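# Transfer four plates from gray tray to blue tray

## Task

Carry each of the four plates off the gray tray and set it down flat on the blue tray. Leave the gray tray as it was found. A plate only counts if it stays put without the robot supporting it at the end. When finished, release everything and move the tools away.

## Robot and tools

ROBOT. Two six-joint arms, left_arm and right_arm, each ending in a suction cup instead of fingers. The names do not match sides of any camera image. In the scene frame the origin sits on the table top between the arms, +z is up, +x points out over the table, and left_arm is on the +y side. The left base is at (-0.079, +0.579, 0) m and the right base at (-0.048, -0.429, 0) m. Each arm's controlled point is its cup point: the centre of the cup rim, 29 mm across. The cup faces along that point's own +z axis. From roughly 7 cm behind the rim the tool widens to about 8 cm sideways, so keep that clear of tray edges and the other arm.

THE ROW. Every motion is given as one flat list of 16 numbers covering both arms, even if only one moves: left x, y, z, qw, qx, qy, qz, left suction, then the same eight for the right arm. x, y, z are an absolute target position for the cup point in metres, scene frame; qw..qz is an absolute target orientation, scalar first, also scene frame. So each arm's part is a pose plus one suction value. Suction runs from -1 to 1: +1 is full vacuum (about 55 kPa under ambient), smaller values are a fraction of that, and 0.05 or less switches it off. Suction is a command every time it is sent, so repeat an arm's current value to leave it unchanged. To hold an arm still or keep its orientation, resend the same pose you last used for it, not the slightly drifted one printed in a result.

TOOLS.
execute_actions takes "actions", a list holding at most one item. An empty list just returns the current state. An item {"rows": [...], "steps": n} plays up to 15 rows, one per control step of 1/30 s (n at most 15, default 15; the final row repeats to fill). An item {"steps": n} with no rows is a wait of up to 300 steps counted from the previous result, including your reply time. Optional "pictures" (true/false) toggles camera images. A call whose target lies more than 0.6 m from an arm's last reported position along any of its cup axes is refused and nothing is sent.
move takes "target" (one 16-number row as above), optional "speed" in m/s (0.002 to 0.5, default 0.25; turning capped at twice that in rad/s) and optional "stop_force" in N (13 to 80, shared by both arms, not usable in the first 0.2 s). Both cup points travel in straight lines that finish together, lasting 0.5 to 10 s; longer paths are cut off at 10 s. Paths ignore obstacles and the other arm. With stop_force, an arm halts when its wrist sensor feels that much extra push against its direction of travel, then backs up two steps and holds; use it with a very low speed when touching down, and not while the cup is rotating or when lifting off something it rests on. Its result ends with a "move:" line naming the outcome (done, off_target, moving, held, fault, contact) and any limits (paced = target was clipped, held = some steps blocked), plus each cup point's remaining distance.
wait takes "seconds" (0 to 10) and sends nothing new.
zoom_image takes "camera" (cam_head_left, cam_head_right, cam_high, cam_low, cam_left_wrist, cam_right_wrist) and "region" [x0, y0, x1, y1] in pixels, top-left origin, no larger than 504 by 504. Head, high and low images are 504x504; wrist images are 616x616.
read_manual returns licence text only.
finished_scene takes "scene", the current scene number, and ends it for good; its result says whether the goal was met.

MOTION DETAILS. Each step the commanded pose is clipped to within 100 mm and 16 degrees of the measured pose, and commands are smoothed with about 0.17 s of lag, so a distant target may need several calls; compare the printed pose with what you asked for. Position wins over orientation if both cannot be reached. Printed positions can be a little off, more when the arm is stretched.

RESULTS. The state line gives each cup point's position, quaternion and velocities. Wrist force and torque are in the cup's own axes, noisy (offsets up to about 5.5 N, saturating near 100 N); pressing on a surface shows as force pointing back into the arm. suction_measured shows achieved vacuum; near 0 means no seal. part_present turns 1 at 0.50 and back to 0 below 0.45. "pose unreachable" and HELD mean part of a command was blocked. A "Hand target" line shows where the controller is steering. MOTOR HOT warns from 70 °C; at 85 °C the arm is braked for minutes.

GRIPPING. Turn suction on and seat the whole rim on a smooth flat part of a plate, away from edges and holes. Under vacuum the cup shortens, so the plate rides up to about 10 mm nearer the tool. To release, rest the plate on the blue tray first, then switch suction off and rise at least 15 mm. A cup sealed to the table pins the tool until suction stops.

AVOID. Arms are stiff: driving even slightly past a firm contact can trip a fault (joint torque at its limit, or 150 N of outside force), freezing that arm for 10 s. Load limits are 293 N m for shoulder joints, 133 for the elbow, 48 for each wrist joint. Don't let the arms collide, don't drop, slam or drag plates, don't disturb the gray tray, and never push anything off the table. Loose objects may occasionally get nudged by outside pushes.

Each tool is called after "Emit:" in YAML: its name, and indented under it one key for each argument.

## Session

Emit:
execute_actions:
  actions: []

Scene clock: 0.00 s of 8400.00 s.
left_arm: end_effector_position=(+0.5449, +0.6600, +0.2275) suction_measured=0.00 part_present=0 end_effector_quat_wxyz=(-0.000, -0.320, +0.947, -0.000) end_effector_velocity=(-0.000, -0.000, -0.000) end_effector_angular_velocity=(-0.001, -0.000, -0.000) | right_arm: end_effector_position=(+0.5709, -0.3136, +0.2281) suction_measured=0.00 part_present=0 end_effector_quat_wxyz=(+0.000, +0.168, +0.986, -0.000) end_effector_velocity=(-0.001, +0.000, -0.001) end_effector_angular_velocity=(+0.000, +0.001, -0.002)
Joint positions: left_arm=[-0.282 -1.556  2.144 -2.158 -1.572  2.339] | right_arm=[-0.28  -1.557  2.143 -2.158 -1.571 -2.899]
Joint velocities: left_arm=[ 0.    -0.     0.001 -0.001 -0.001  0.   ] | right_arm=[-0.    -0.     0.002 -0.001  0.     0.002]
Joint torques (N m, as the arm reports them, + toward a larger angle): no reading
Wrist force (N, on the end effector, along its own x y z axes, offset not removed): no reading
Wrist torque (N m, same axes, about the end effector's origin, offset not removed): no reading
Hand target (left_arm): +0.545, +0.660, +0.228; -0.000, -0.320, +0.947, -0.000
Hand target (right_arm): +0.571, -0.314, +0.228; +0.000, +0.168, +0.986, -0.000

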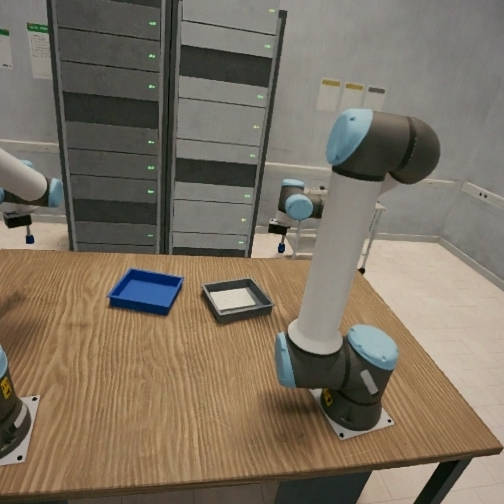

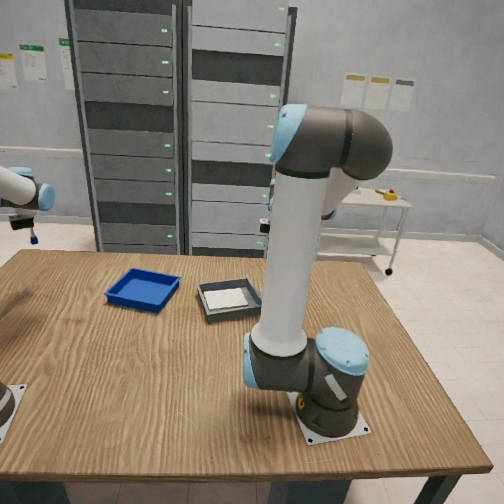

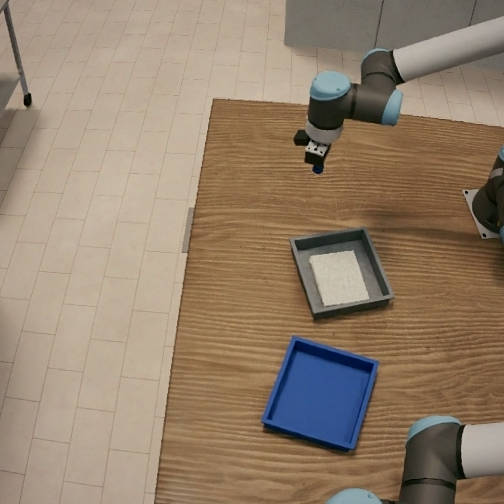

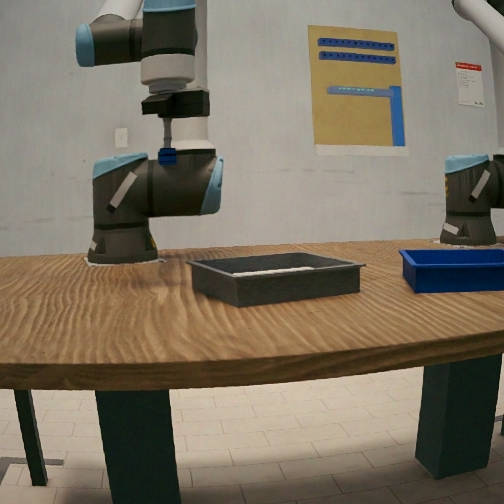

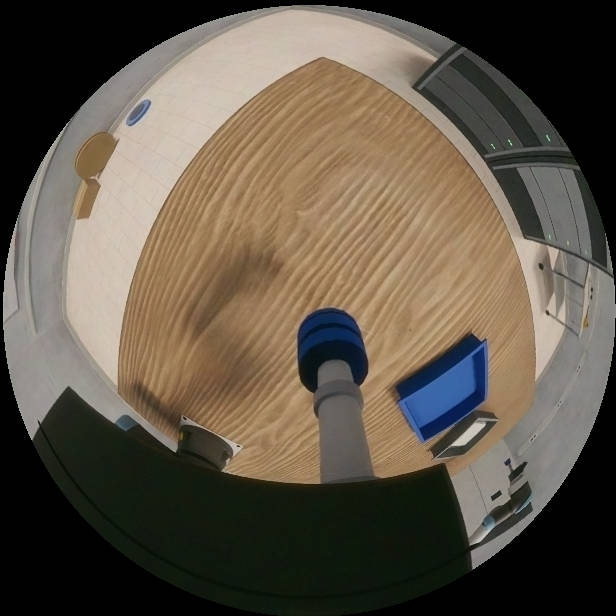

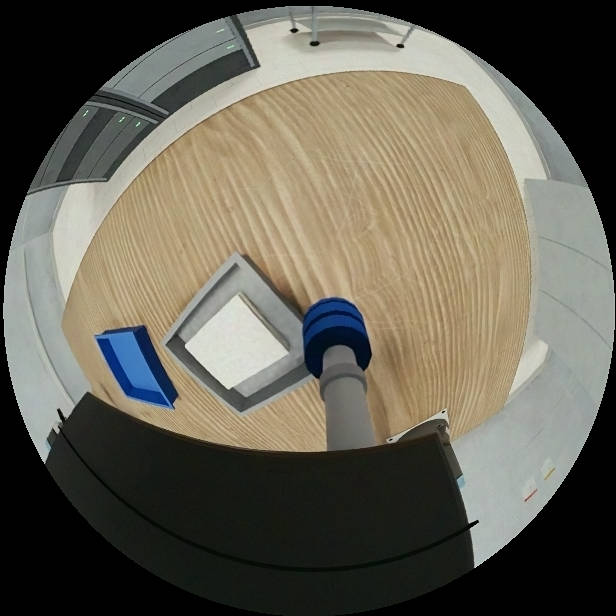

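Emit:
zoom_image:
  camera: "cam_high"
  region: [240, 200, 440, 460]

Emit:
zoom_image:
  camera: "cam_right_wrist"
  region: [80, 230, 380, 450]

Region (240, 200, 440, 460) of cam_high's 504x504 image, scaled by 1.938, with more detail than that image has; it fills the left 388 columns of this view, and the rest is white.

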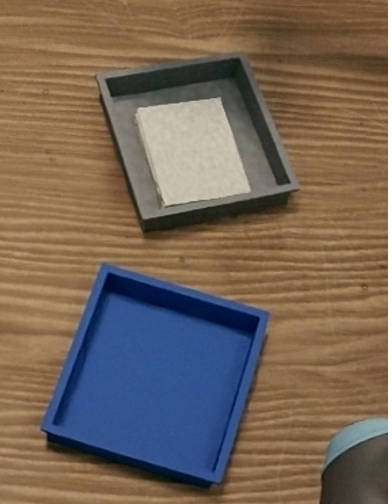

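Region (80, 230, 380, 450) of cam_right_wrist's 616x616 image, scaled by 1.680, with more detail than that image has; it fills the top 370 rows of this view, and the rest is white.

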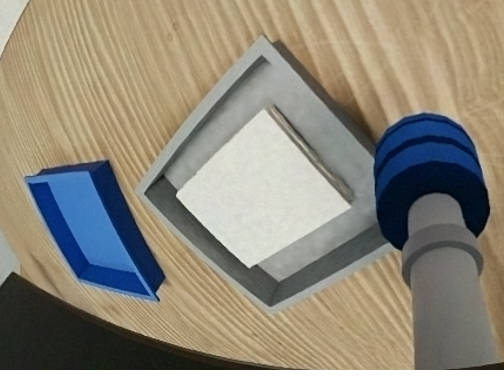

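Emit:
move:
  target: [0.45,0.75,0.2275,0,-0.320,0.947,0,0, 0.50,-0.14,0.2,0,-0.1305,0.9914,0,0]
  speed: 0.3

Scene clock: 10.03 s of 8400.00 s.
left_arm: end_effector_position=(+0.4503, +0.7500, +0.2275) suction_measured=0.00 part_present=0 end_effector_quat_wxyz=(+0.000, -0.320, +0.947, -0.000) end_effector_velocity=(-0.001, +0.001, +0.000) end_effector_angular_velocity=(-0.001, +0.000, -0.000) | right_arm: end_effector_position=(+0.5001, -0.1402, +0.2000) suction_measured=0.00 part_present=0 end_effector_quat_wxyz=(+0.000, -0.130, +0.992, +0.000) end_effector_velocity=(-0.001, +0.003, -0.001) end_effector_angular_velocity=(+0.001, +0.001, +0.008)
Joint positions: left_arm=[-0.137 -1.686  2.265 -2.15  -1.571  2.484] | right_arm=[ 0.015 -1.542  2.188 -2.217 -1.571 -3.203]
Joint velocities: left_arm=[ 0.002 -0.002  0.001  0.001 -0.001  0.002] | right_arm=[ 0.004  0.001 -0.    -0.001  0.001 -0.004]
Joint torques (N m, as the arm reports them, + toward a larger angle): left_arm=[ 16.71 -38.87 -34.15  -0.41  -3.74   2.43] | right_arm=[ 14.16 -24.66 -45.72  -6.74   2.66  -1.96]
Wrist force (N, on the end effector, along its own x y z axes, offset not removed): left_arm=[4.2 1.0 3.9] | right_arm=[0.6 -0.9 0.0]
Wrist torque (N m, same axes, about the end effector's origin, offset not removed): left_arm=[0.02 -0.32 0.15] | right_arm=[-0.39 -0.18 0.05]
Hand target (left_arm): +0.450, +0.750, +0.227; +0.000, -0.320, +0.947, -0.000
Hand target (right_arm): +0.500, -0.140, +0.200; +0.000, -0.131, +0.991, +0.000
Off the commanded pose (left_arm): 0.000 m, 0 deg.
Off the commanded pose (right_arm): 0.000 m, 0 deg.
After step 90, 5.37 s passed at rest.
move: done

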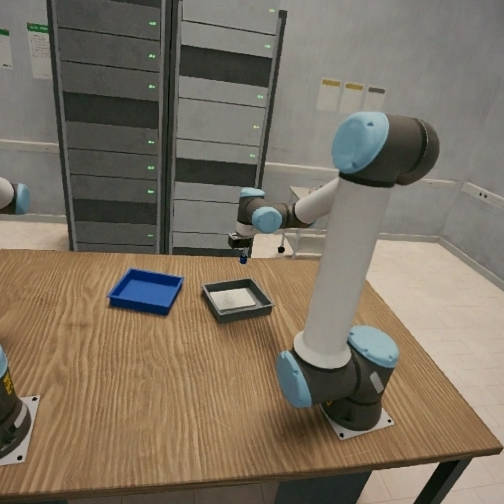

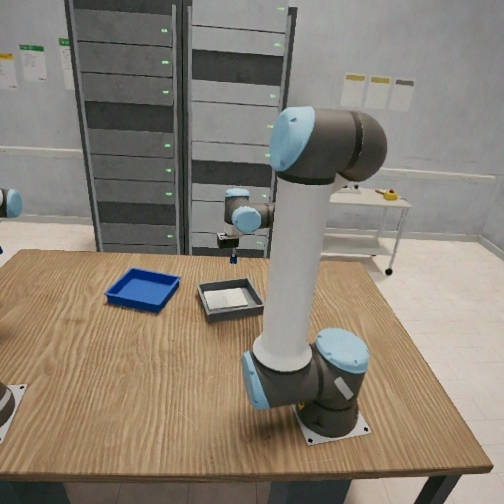

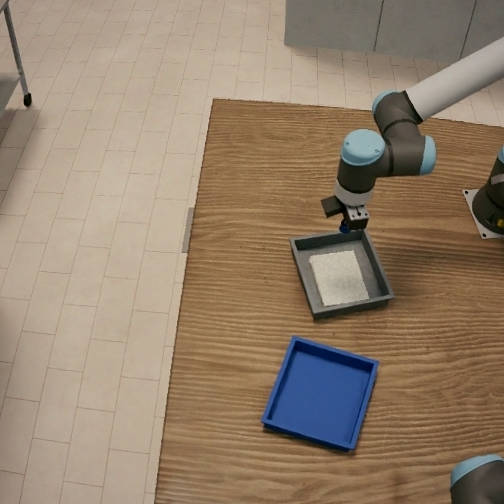

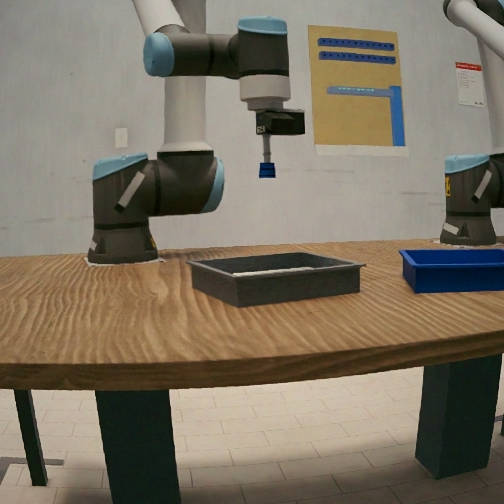

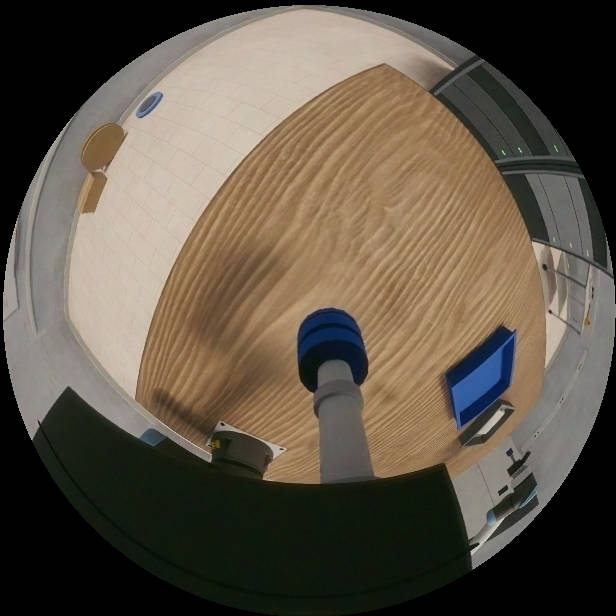

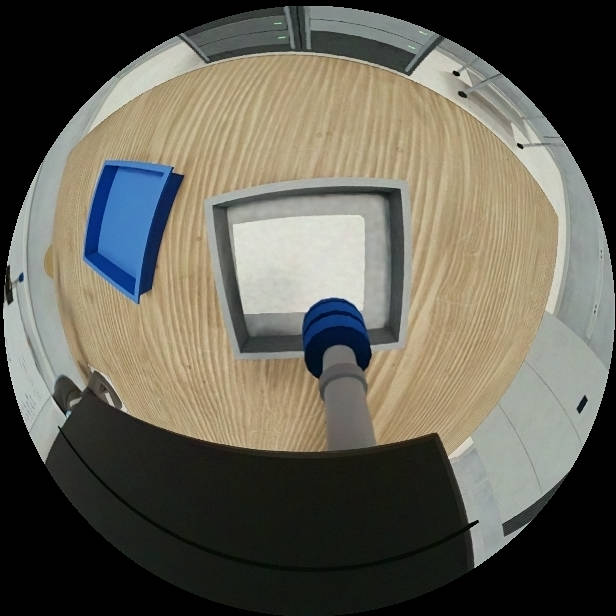

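Emit:
move:
  target: [0.45,0.75,0.2275,0,-0.320,0.947,0,0, 0.492,-0.111,0.085,0,-0.1305,0.9914,0,0]
  speed: 0.25

Scene clock: 12.13 s of 8400.00 s.
left_arm: end_effector_position=(+0.4500, +0.7500, +0.2275) suction_measured=0.00 part_present=0 end_effector_quat_wxyz=(-0.000, -0.320, +0.947, -0.000) end_effector_velocity=(+0.000, -0.000, +0.000) end_effector_angular_velocity=(+0.000, -0.001, -0.000) | right_arm: end_effector_position=(+0.4921, -0.1110, +0.0852) suction_measured=0.00 part_present=0 end_effector_quat_wxyz=(-0.000, -0.131, +0.991, +0.000) end_effector_velocity=(+0.000, +0.001, -0.003) end_effector_angular_velocity=(-0.000, +0.001, -0.000)
Joint positions: left_arm=[-0.137 -1.686  2.265 -2.15  -1.571  2.484] | right_arm=[ 0.066 -1.366  2.262 -2.467 -1.571 -3.153]
Joint velocities: left_arm=[-0.     0.    -0.    -0.001  0.     0.   ] | right_arm=[ 0.001  0.005  0.    -0.004  0.     0.001]
Joint torques (N m, as the arm reports them, + toward a larger angle): left_arm=[-14.2  -40.92 -33.34  -0.12   4.19  -1.47] | right_arm=[ 17.06 -30.88 -20.04  -7.24  -3.7    2.6 ]
Wrist force (N, on the end effector, along its own x y z axes, offset not removed): left_arm=[2.6 0.7 -0.4] | right_arm=[0.9 0.8 -0.1]
Wrist torque (N m, same axes, about the end effector's origin, offset not removed): left_arm=[-0.04 -0.07 0.09] | right_arm=[-0.20 -0.32 0.10]
Hand target (left_arm): +0.450, +0.750, +0.227; -0.000, -0.320, +0.947, -0.000
Hand target (right_arm): +0.492, -0.111, +0.085; +0.000, -0.131, +0.991, +0.000
Off the commanded pose (left_arm): 0.000 m, 0 deg.
Off the commanded pose (right_arm): 0.000 m, 0 deg.
move: done

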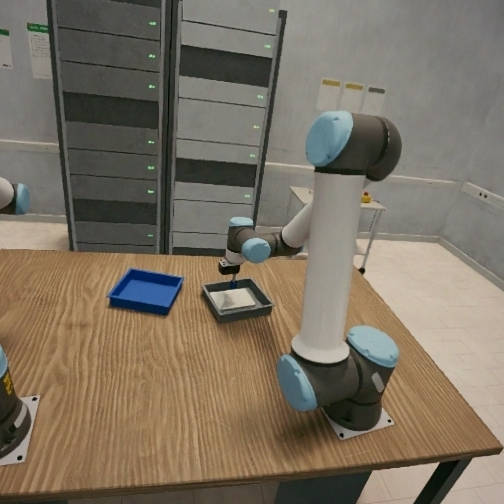

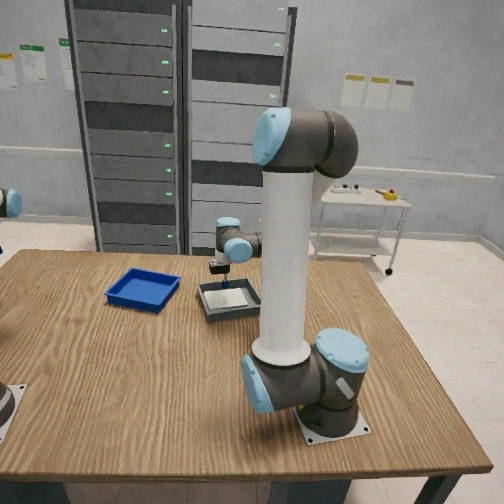

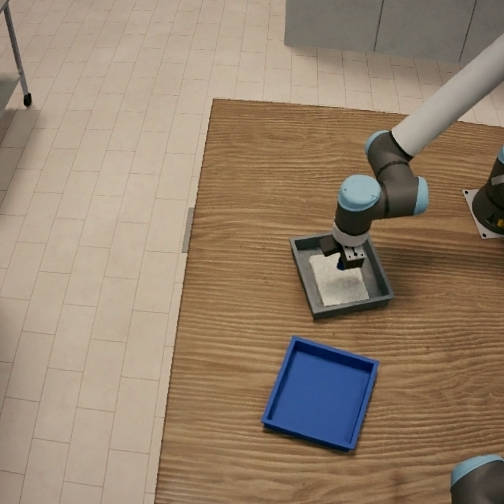

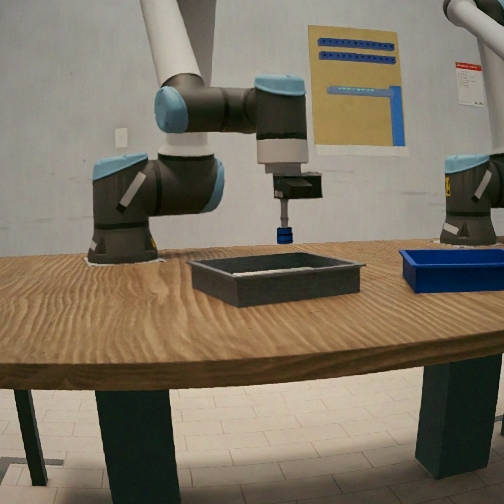

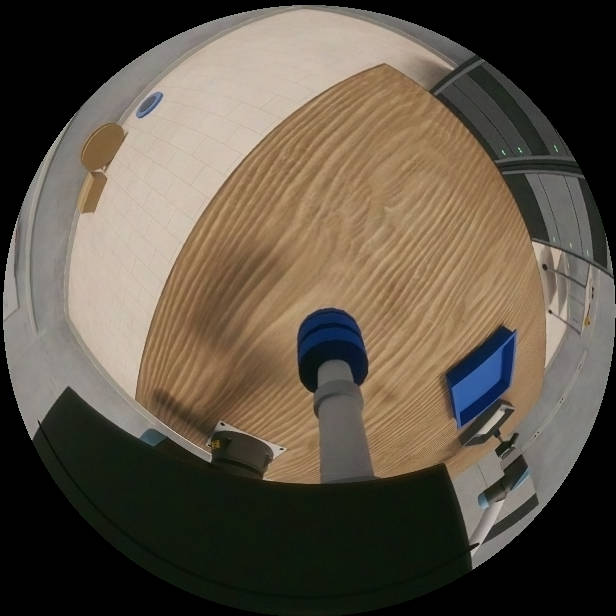

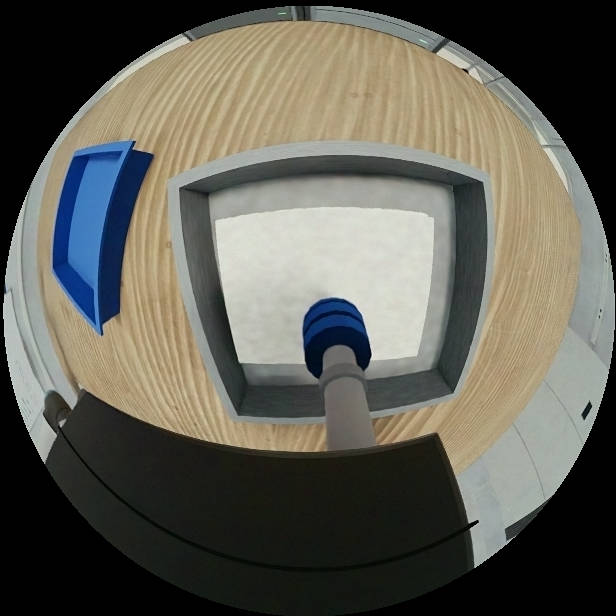

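Emit:
move:
  target: [0.45,0.75,0.2275,0,-0.320,0.947,0,0, 0.492,-0.109,0.045,0,-0.1305,0.9914,0,0]
  speed: 0.1

Emit:
move:
  target: [0.45,0.75,0.2275,0,-0.320,0.947,0,0, 0.492,-0.109,0.01,0,-0.1305,0.9914,0,0]
  speed: 0.012
  stop_force: 13

Scene clock: 14.27 s of 8400.00 s.
left_arm: end_effector_position=(+0.4500, +0.7500, +0.2275) suction_measured=0.00 part_present=0 end_effector_quat_wxyz=(+0.000, -0.320, +0.947, +0.000) end_effector_velocity=(-0.000, -0.000, -0.000) end_effector_angular_velocity=(-0.001, -0.000, -0.000) | right_arm: end_effector_position=(+0.4920, -0.1090, +0.0453) suction_measured=0.00 part_present=0 end_effector_quat_wxyz=(-0.000, -0.131, +0.991, -0.000) end_effector_velocity=(+0.001, +0.000, -0.002) end_effector_angular_velocity=(+0.000, -0.004, +0.001)
Joint positions: left_arm=[-0.137 -1.686  2.265 -2.15  -1.571  2.484] | right_arm=[ 0.069 -1.296  2.28  -2.555 -1.571 -3.15 ]
Joint velocities: left_arm=[ 0.     0.     0.    -0.001 -0.001  0.   ] | right_arm=[ 0.     0.004 -0.    -0.007 -0.001 -0.001]
Joint torques (N m, as the arm reports them, + toward a larger angle): left_arm=[-14.14 -39.98 -33.58  -0.65   3.89  -2.17] | right_arm=[ 15.28 -32.86 -17.26  -6.79  -3.93   2.49]
Wrist force (N, on the end effector, along its own x y z axes, offset not removed): left_arm=[2.0 2.8 2.1] | right_arm=[0.4 2.0 2.1]
Wrist torque (N m, same axes, about the end effector's origin, offset not removed): left_arm=[0.16 -0.05 0.09] | right_arm=[0.00 -0.27 -0.03]
Hand target (left_arm): +0.450, +0.750, +0.227; -0.000, -0.320, +0.947, +0.000
Hand target (right_arm): +0.492, -0.109, +0.045; -0.000, -0.131, +0.991, +0.000
Off the commanded pose (left_arm): 0.000 m, 0 deg.
Off the commanded pose (right_arm): 0.000 m, 0 deg.
move: done

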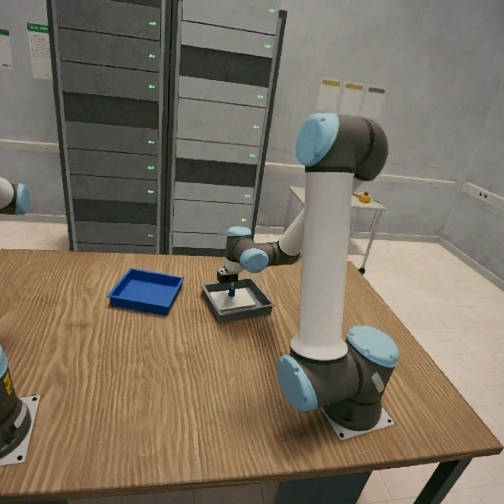

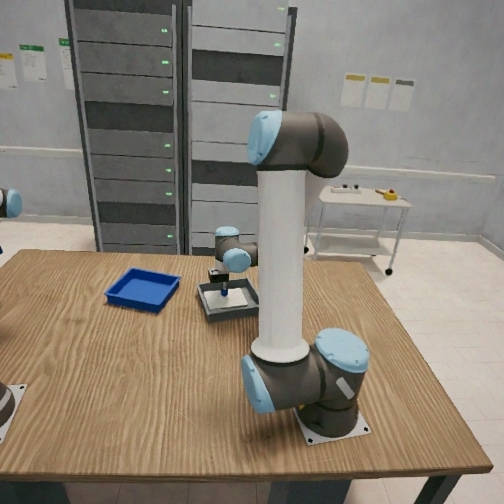

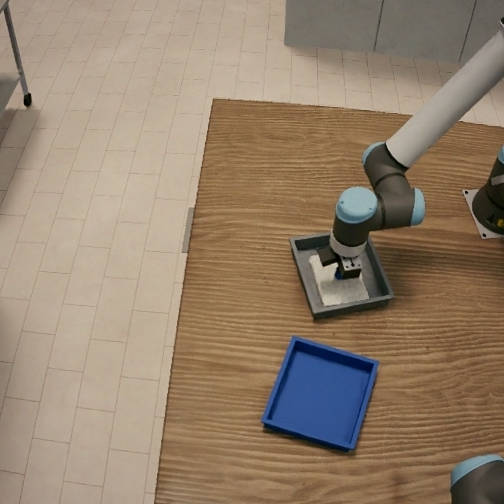

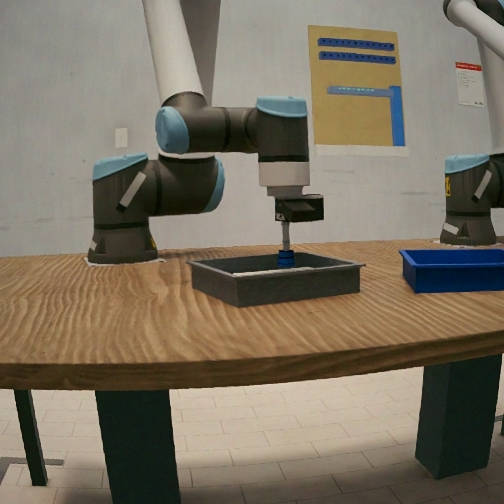

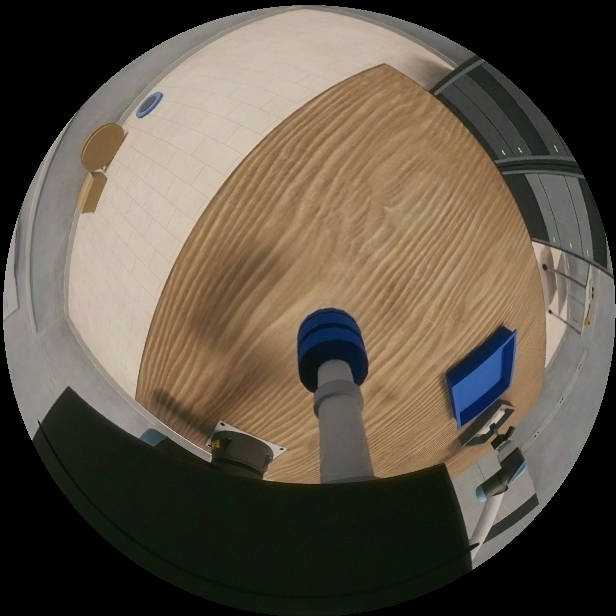

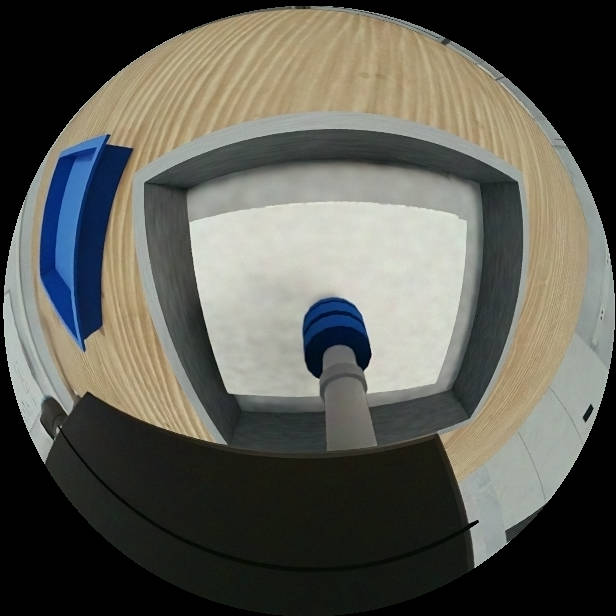

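Scene clock: 16.97 s of 8400.00 s.
left_arm: end_effector_position=(+0.4500, +0.7500, +0.2275) suction_measured=0.00 part_present=0 end_effector_quat_wxyz=(-0.000, -0.320, +0.947, +0.000) end_effector_velocity=(+0.000, -0.000, +0.000) end_effector_angular_velocity=(+0.000, -0.000, +0.000) | right_arm: end_effector_position=(+0.4920, -0.1090, +0.0178) suction_measured=0.00 part_present=0 end_effector_quat_wxyz=(+0.000, -0.131, +0.991, -0.000) end_effector_velocity=(-0.001, -0.000, +0.002) end_effector_angular_velocity=(+0.000, +0.004, -0.001)
Joint positions: left_arm=[-0.137 -1.686  2.265 -2.15  -1.571  2.484] | right_arm=[ 0.069 -1.245  2.29  -2.616 -1.571 -3.15 ]
Joint velocities: left_arm=[-0. -0. -0.  0.  0. -0.] | right_arm=[-0.001 -0.006 -0.     0.01   0.001  0.   ]
Joint torques (N m, as the arm reports them, + toward a larger angle): left_arm=[-13.21 -40.07 -34.26  -0.71   4.13  -1.67] | right_arm=[ 10.72 -34.49 -10.85   3.46  -3.06   2.62]
Wrist force (N, on the end effector, along its own x y z axes, offset not removed): left_arm=[2.4 3.3 5.1] | right_arm=[13.3 -2.1 -56.4]
Wrist torque (N m, same axes, about the end effector's origin, offset not removed): left_arm=[0.25 -0.06 0.17] | right_arm=[-0.49 -0.50 0.01]
Hand target (left_arm): +0.450, +0.750, +0.228; -0.000, -0.320, +0.947, +0.000
Hand target (right_arm): +0.492, -0.109, +0.018; +0.000, -0.131, +0.991, +0.000
Off the commanded pose (left_arm): 0.000 m, 0 deg.
Off the commanded pose (right_arm): 0.008 m, 0 deg.
move: contact (right_arm)

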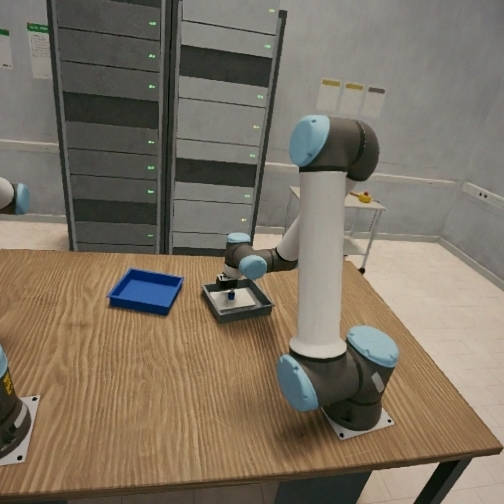

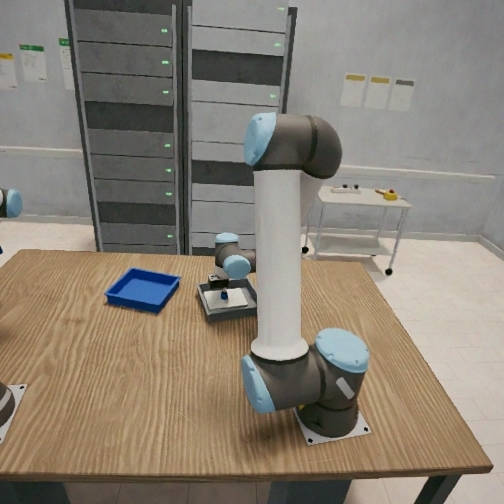

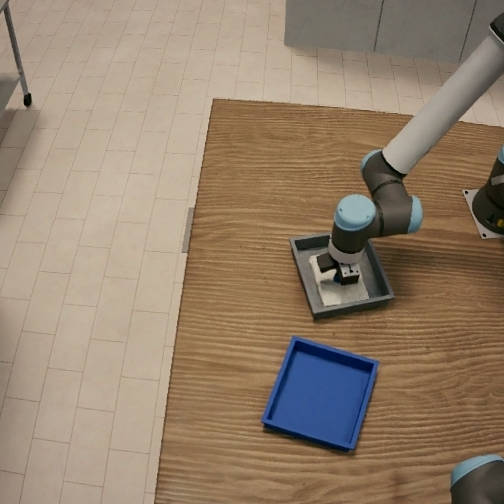

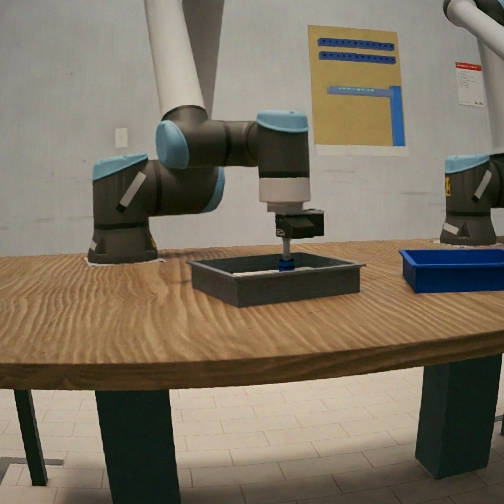

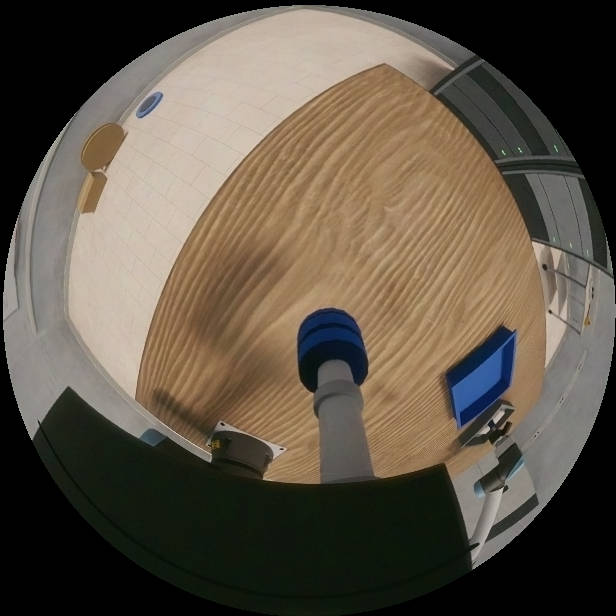

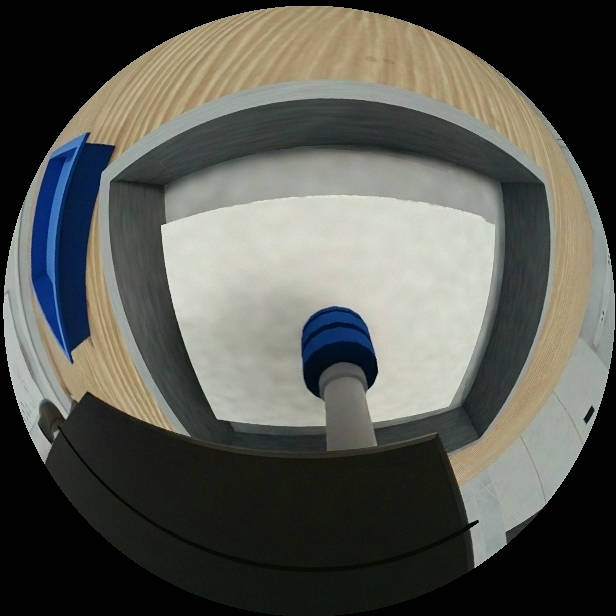

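Emit:
execute_actions:
  actions:
    - {"rows": [[0.45,0.75,0.2275,0,-0.320,0.947,0,0, 0.492,-0.109,0.020,0,-0.1305,0.9914,0,1]], "steps": 15}
  pictures: false

Scene clock: 17.97 s of 8400.00 s.
left_arm: end_effector_position=(+0.4500, +0.7500, +0.2275) suction_measured=0.00 part_present=0 end_effector_quat_wxyz=(-0.000, -0.320, +0.947, +0.000) end_effector_velocity=(-0.000, -0.000, +0.000) end_effector_angular_velocity=(-0.001, -0.000, +0.000) | right_arm: end_effector_position=(+0.4920, -0.1090, +0.0199) suction_measured=0.91 part_present=1 end_effector_quat_wxyz=(-0.000, -0.131, +0.991, -0.000) end_effector_velocity=(-0.000, -0.000, +0.001) end_effector_angular_velocity=(-0.000, -0.001, +0.001)
Joint positions: left_arm=[-0.137 -1.686  2.265 -2.15  -1.571  2.484] | right_arm=[ 0.069 -1.249  2.29  -2.611 -1.571 -3.15 ]
Joint velocities: left_arm=[ 0.    -0.     0.    -0.    -0.001 -0.   ] | right_arm=[-0.    -0.002  0.     0.001 -0.001 -0.001]
Joint torques (N m, as the arm reports them, + toward a larger angle): left_arm=[-14.59 -39.57 -34.26  -0.47   3.84  -1.28] | right_arm=[  4.06 -66.13 -34.04  -0.1   -0.68   2.37]
Wrist force (N, on the end effector, along its own x y z axes, offset not removed): left_arm=[3.2 0.9 3.4] | right_arm=[0.1 -2.6 5.2]
Wrist torque (N m, same axes, about the end effector's origin, offset not removed): left_arm=[-0.07 -0.15 0.09] | right_arm=[-0.63 -0.21 0.00]
Hand target (left_arm): +0.450, +0.750, +0.228; -0.000, -0.320, +0.947, +0.000
Hand target (right_arm): +0.492, -0.109, +0.020; +0.000, -0.131, +0.991, +0.000
Off the commanded pose (left_arm): 0.000 m, 0 deg.
Off the commanded pose (right_arm): 0.000 m, 0 deg.
Steps of this call (steps 1 to 15: nothing new was sent; steps 16 to 30: all 15 steps of this action). Readings (end_effector_position | what the end effector reports):
16: left_arm (+0.4500, +0.7500, +0.2275) | right_arm (+0.4919, -0.1090, +0.0182) | left_arm suction_measured=0.00 part_present=0 | right_arm suction_measured=0.08 part_present=0
17: left_arm (+0.4500, +0.7500, +0.2275) | right_arm (+0.4919, -0.1090, +0.0184) | left_arm suction_measured=0.00 part_present=0 | right_arm suction_measured=0.21 part_present=0
19: left_arm (+0.4500, +0.7500, +0.2275) | right_arm (+0.4918, -0.1090, +0.0189) | left_arm suction_measured=0.00 part_present=0 | right_arm suction_measured=0.44 part_present=0
23: left_arm (+0.4500, +0.7500, +0.2275) | right_arm (+0.4919, -0.1090, +0.0195) | left_arm suction_measured=0.00 part_present=0 | right_arm suction_measured=0.70 part_present=1
30: the state above

Emit:
move:
  target: [0.45,0.75,0.2275,0,-0.320,0.947,0,0, 0.493,-0.112,0.095,0,-0.1305,0.9914,0,1]
  speed: 0.08

Emit:
zoom_image:
  camera: "cam_low"
  region: [170, 170, 504, 320]

Scene clock: 20.03 s of 8400.00 s.
left_arm: end_effector_position=(+0.4500, +0.7500, +0.2275) suction_measured=0.00 part_present=0 end_effector_quat_wxyz=(-0.000, -0.320, +0.947, +0.000) end_effector_velocity=(-0.001, +0.000, +0.000) end_effector_angular_velocity=(+0.001, -0.000, +0.001) | right_arm: end_effector_position=(+0.4929, -0.1120, +0.0947) suction_measured=0.98 part_present=1 end_effector_quat_wxyz=(+0.000, -0.131, +0.991, -0.000) end_effector_velocity=(-0.001, -0.001, +0.002) end_effector_angular_velocity=(-0.001, +0.001, -0.000)
Joint positions: left_arm=[-0.137 -1.686  2.265 -2.15  -1.571  2.484] | right_arm=[ 0.064 -1.381  2.256 -2.446 -1.571 -3.155]
Joint velocities: left_arm=[-0.    -0.001  0.001  0.     0.001 -0.001] | right_arm=[-0.    -0.004  0.     0.005 -0.001 -0.   ]
Joint torques (N m, as the arm reports them, + toward a larger angle): left_arm=[-12.1  -42.5  -34.29  -0.26   3.51  -1.47] | right_arm=[-19.2  -58.99 -40.08  -0.01   2.56  -1.62]
Wrist force (N, on the end effector, along its own x y z axes, offset not removed): left_arm=[3.6 1.0 1.6] | right_arm=[-1.6 0.5 0.2]
Wrist torque (N m, same axes, about the end effector's origin, offset not removed): left_arm=[-0.16 -0.18 -0.01] | right_arm=[-0.20 -0.01 -0.01]
Hand target (left_arm): +0.450, +0.750, +0.228; -0.000, -0.320, +0.947, +0.000
Hand target (right_arm): +0.493, -0.112, +0.095; +0.000, -0.131, +0.991, -0.000
Off the commanded pose (left_arm): 0.000 m, 0 deg.
Off the commanded pose (right_arm): 0.000 m, 0 deg.
move: done

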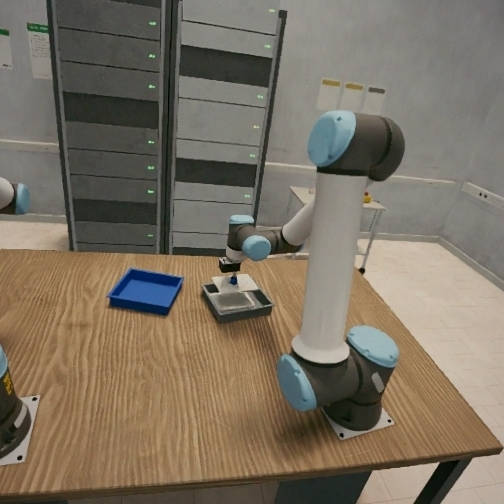

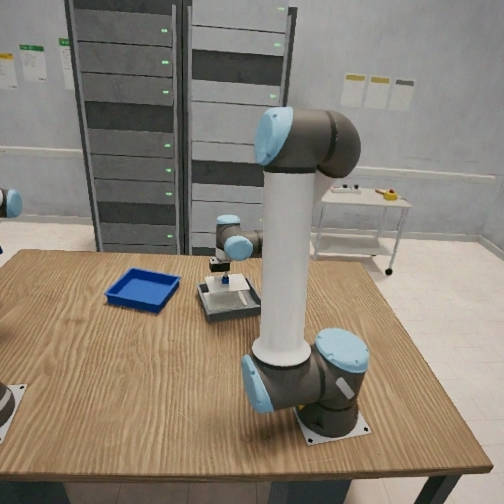

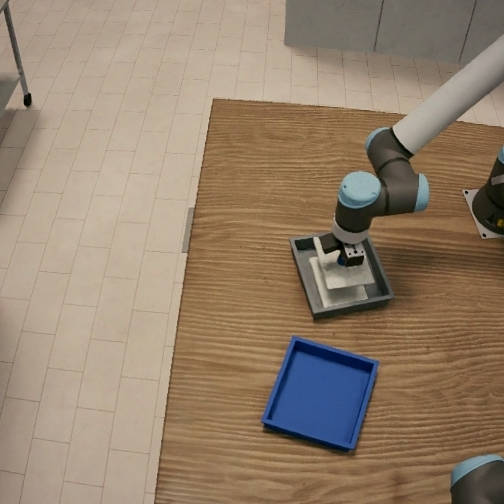

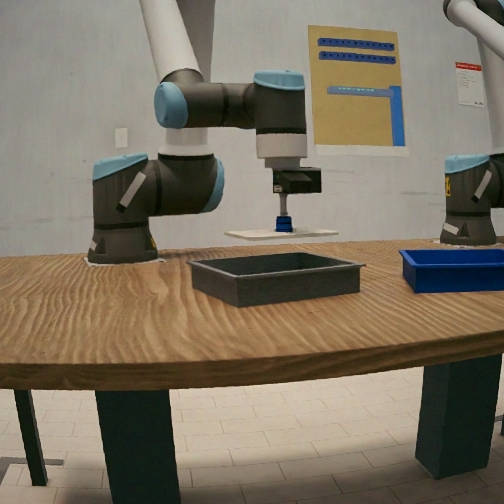

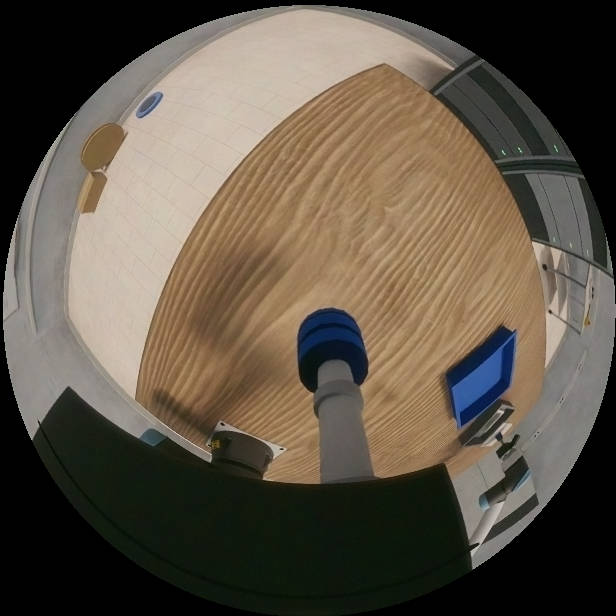

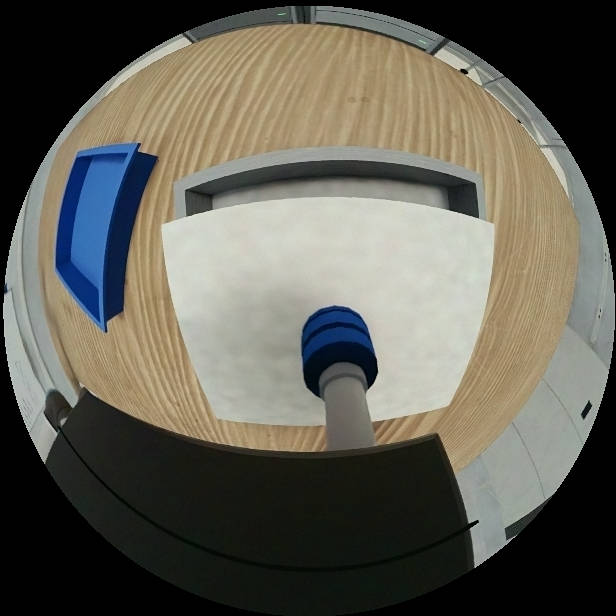

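Region (170, 170, 504, 320) of cam_low's 504x504 image, scaled by 1.509, with more detail than that image has; it fills the top 226 rows of this view, and the rest is white.

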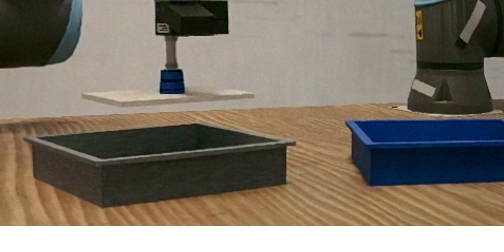

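Emit:
move:
  target: [0.45,0.75,0.2275,0,-0.320,0.947,0,0, 0.54,0.245,0.095,0,0.122,0.9925,0,1]
  speed: 0.3

Scene clock: 24.67 s of 8400.00 s.
left_arm: end_effector_position=(+0.4500, +0.7500, +0.2275) suction_measured=0.00 part_present=0 end_effector_quat_wxyz=(-0.000, -0.320, +0.947, +0.000) end_effector_velocity=(+0.000, -0.000, +0.001) end_effector_angular_velocity=(-0.000, -0.001, +0.000) | right_arm: end_effector_position=(+0.5397, +0.2448, +0.0952) suction_measured=0.99 part_present=1 end_effector_quat_wxyz=(+0.000, +0.122, +0.993, +0.000) end_effector_velocity=(+0.001, +0.003, -0.000) end_effector_angular_velocity=(-0.001, +0.000, -0.003)
Joint positions: left_arm=[-0.137 -1.686  2.265 -2.15  -1.571  2.484] | right_arm=[ 0.473 -1.032  1.718 -2.258 -1.571 -2.24 ]
Joint velocities: left_arm=[ 0.    -0.    -0.001 -0.    -0.    -0.   ] | right_arm=[ 0.002  0.004 -0.007  0.004 -0.001  0.005]
Joint torques (N m, as the arm reports them, + toward a larger angle): left_arm=[-15.85 -40.27 -33.92  -0.33   3.92  -1.09] | right_arm=[ 14.22 -64.56 -45.36  -0.13  -3.87   1.92]
Wrist force (N, on the end effector, along its own x y z axes, offset not removed): left_arm=[4.3 -1.3 3.1] | right_arm=[0.2 -0.1 1.3]
Wrist torque (N m, same axes, about the end effector's origin, offset not removed): left_arm=[-0.22 -0.24 0.11] | right_arm=[-0.30 -0.20 -0.02]
Hand target (left_arm): +0.450, +0.750, +0.228; -0.000, -0.320, +0.947, +0.000
Hand target (right_arm): +0.540, +0.245, +0.095; +0.000, +0.122, +0.993, +0.000
Off the commanded pose (left_arm): 0.000 m, 0 deg.
Off the commanded pose (right_arm): 0.000 m, 0 deg.
move: done

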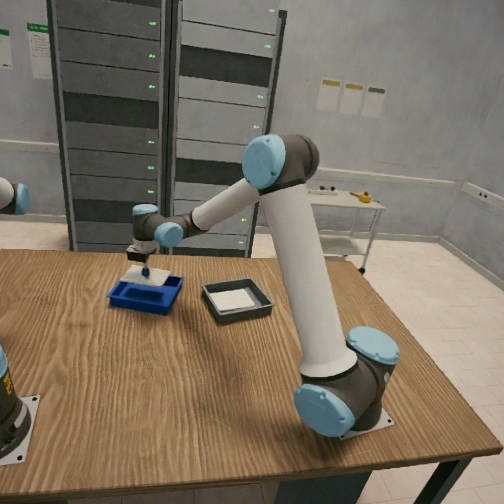

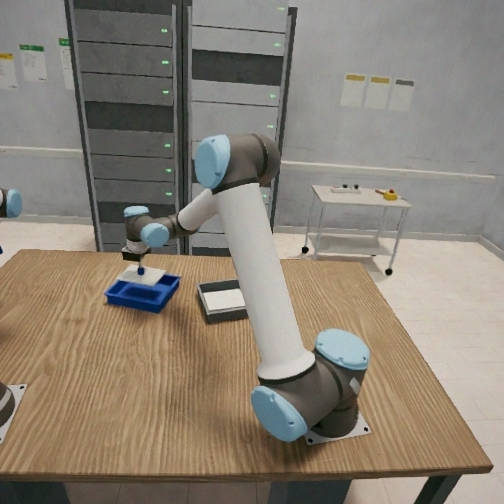

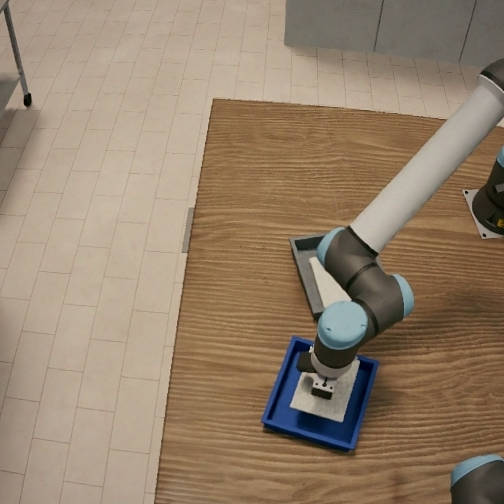

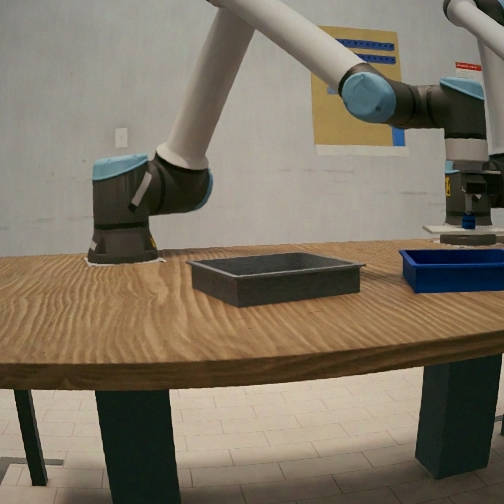

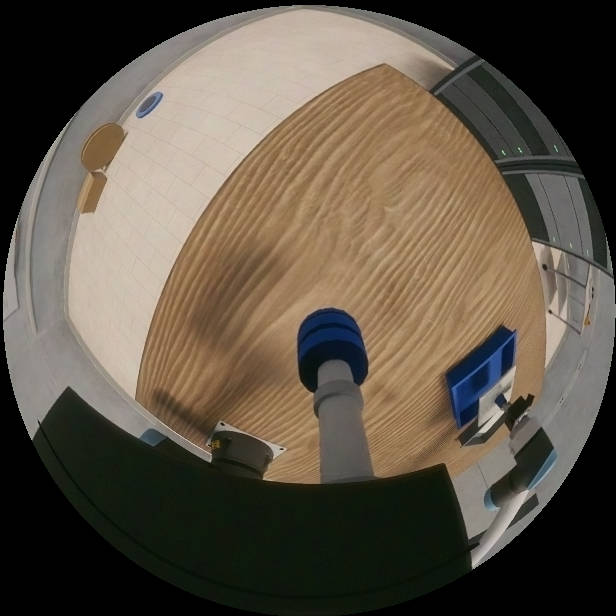

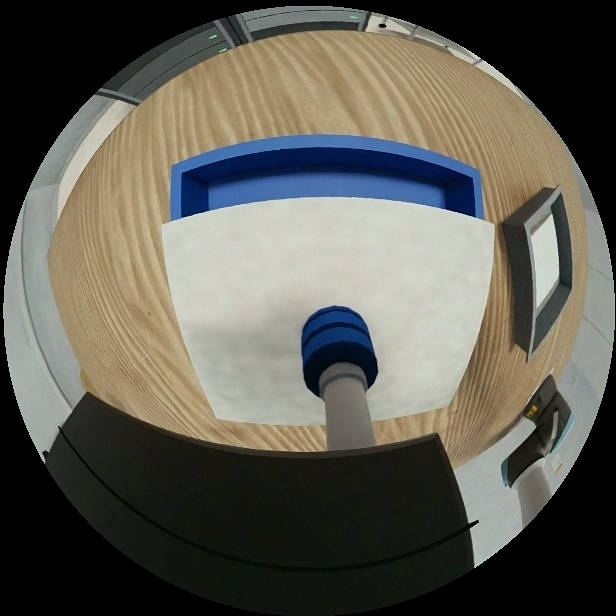

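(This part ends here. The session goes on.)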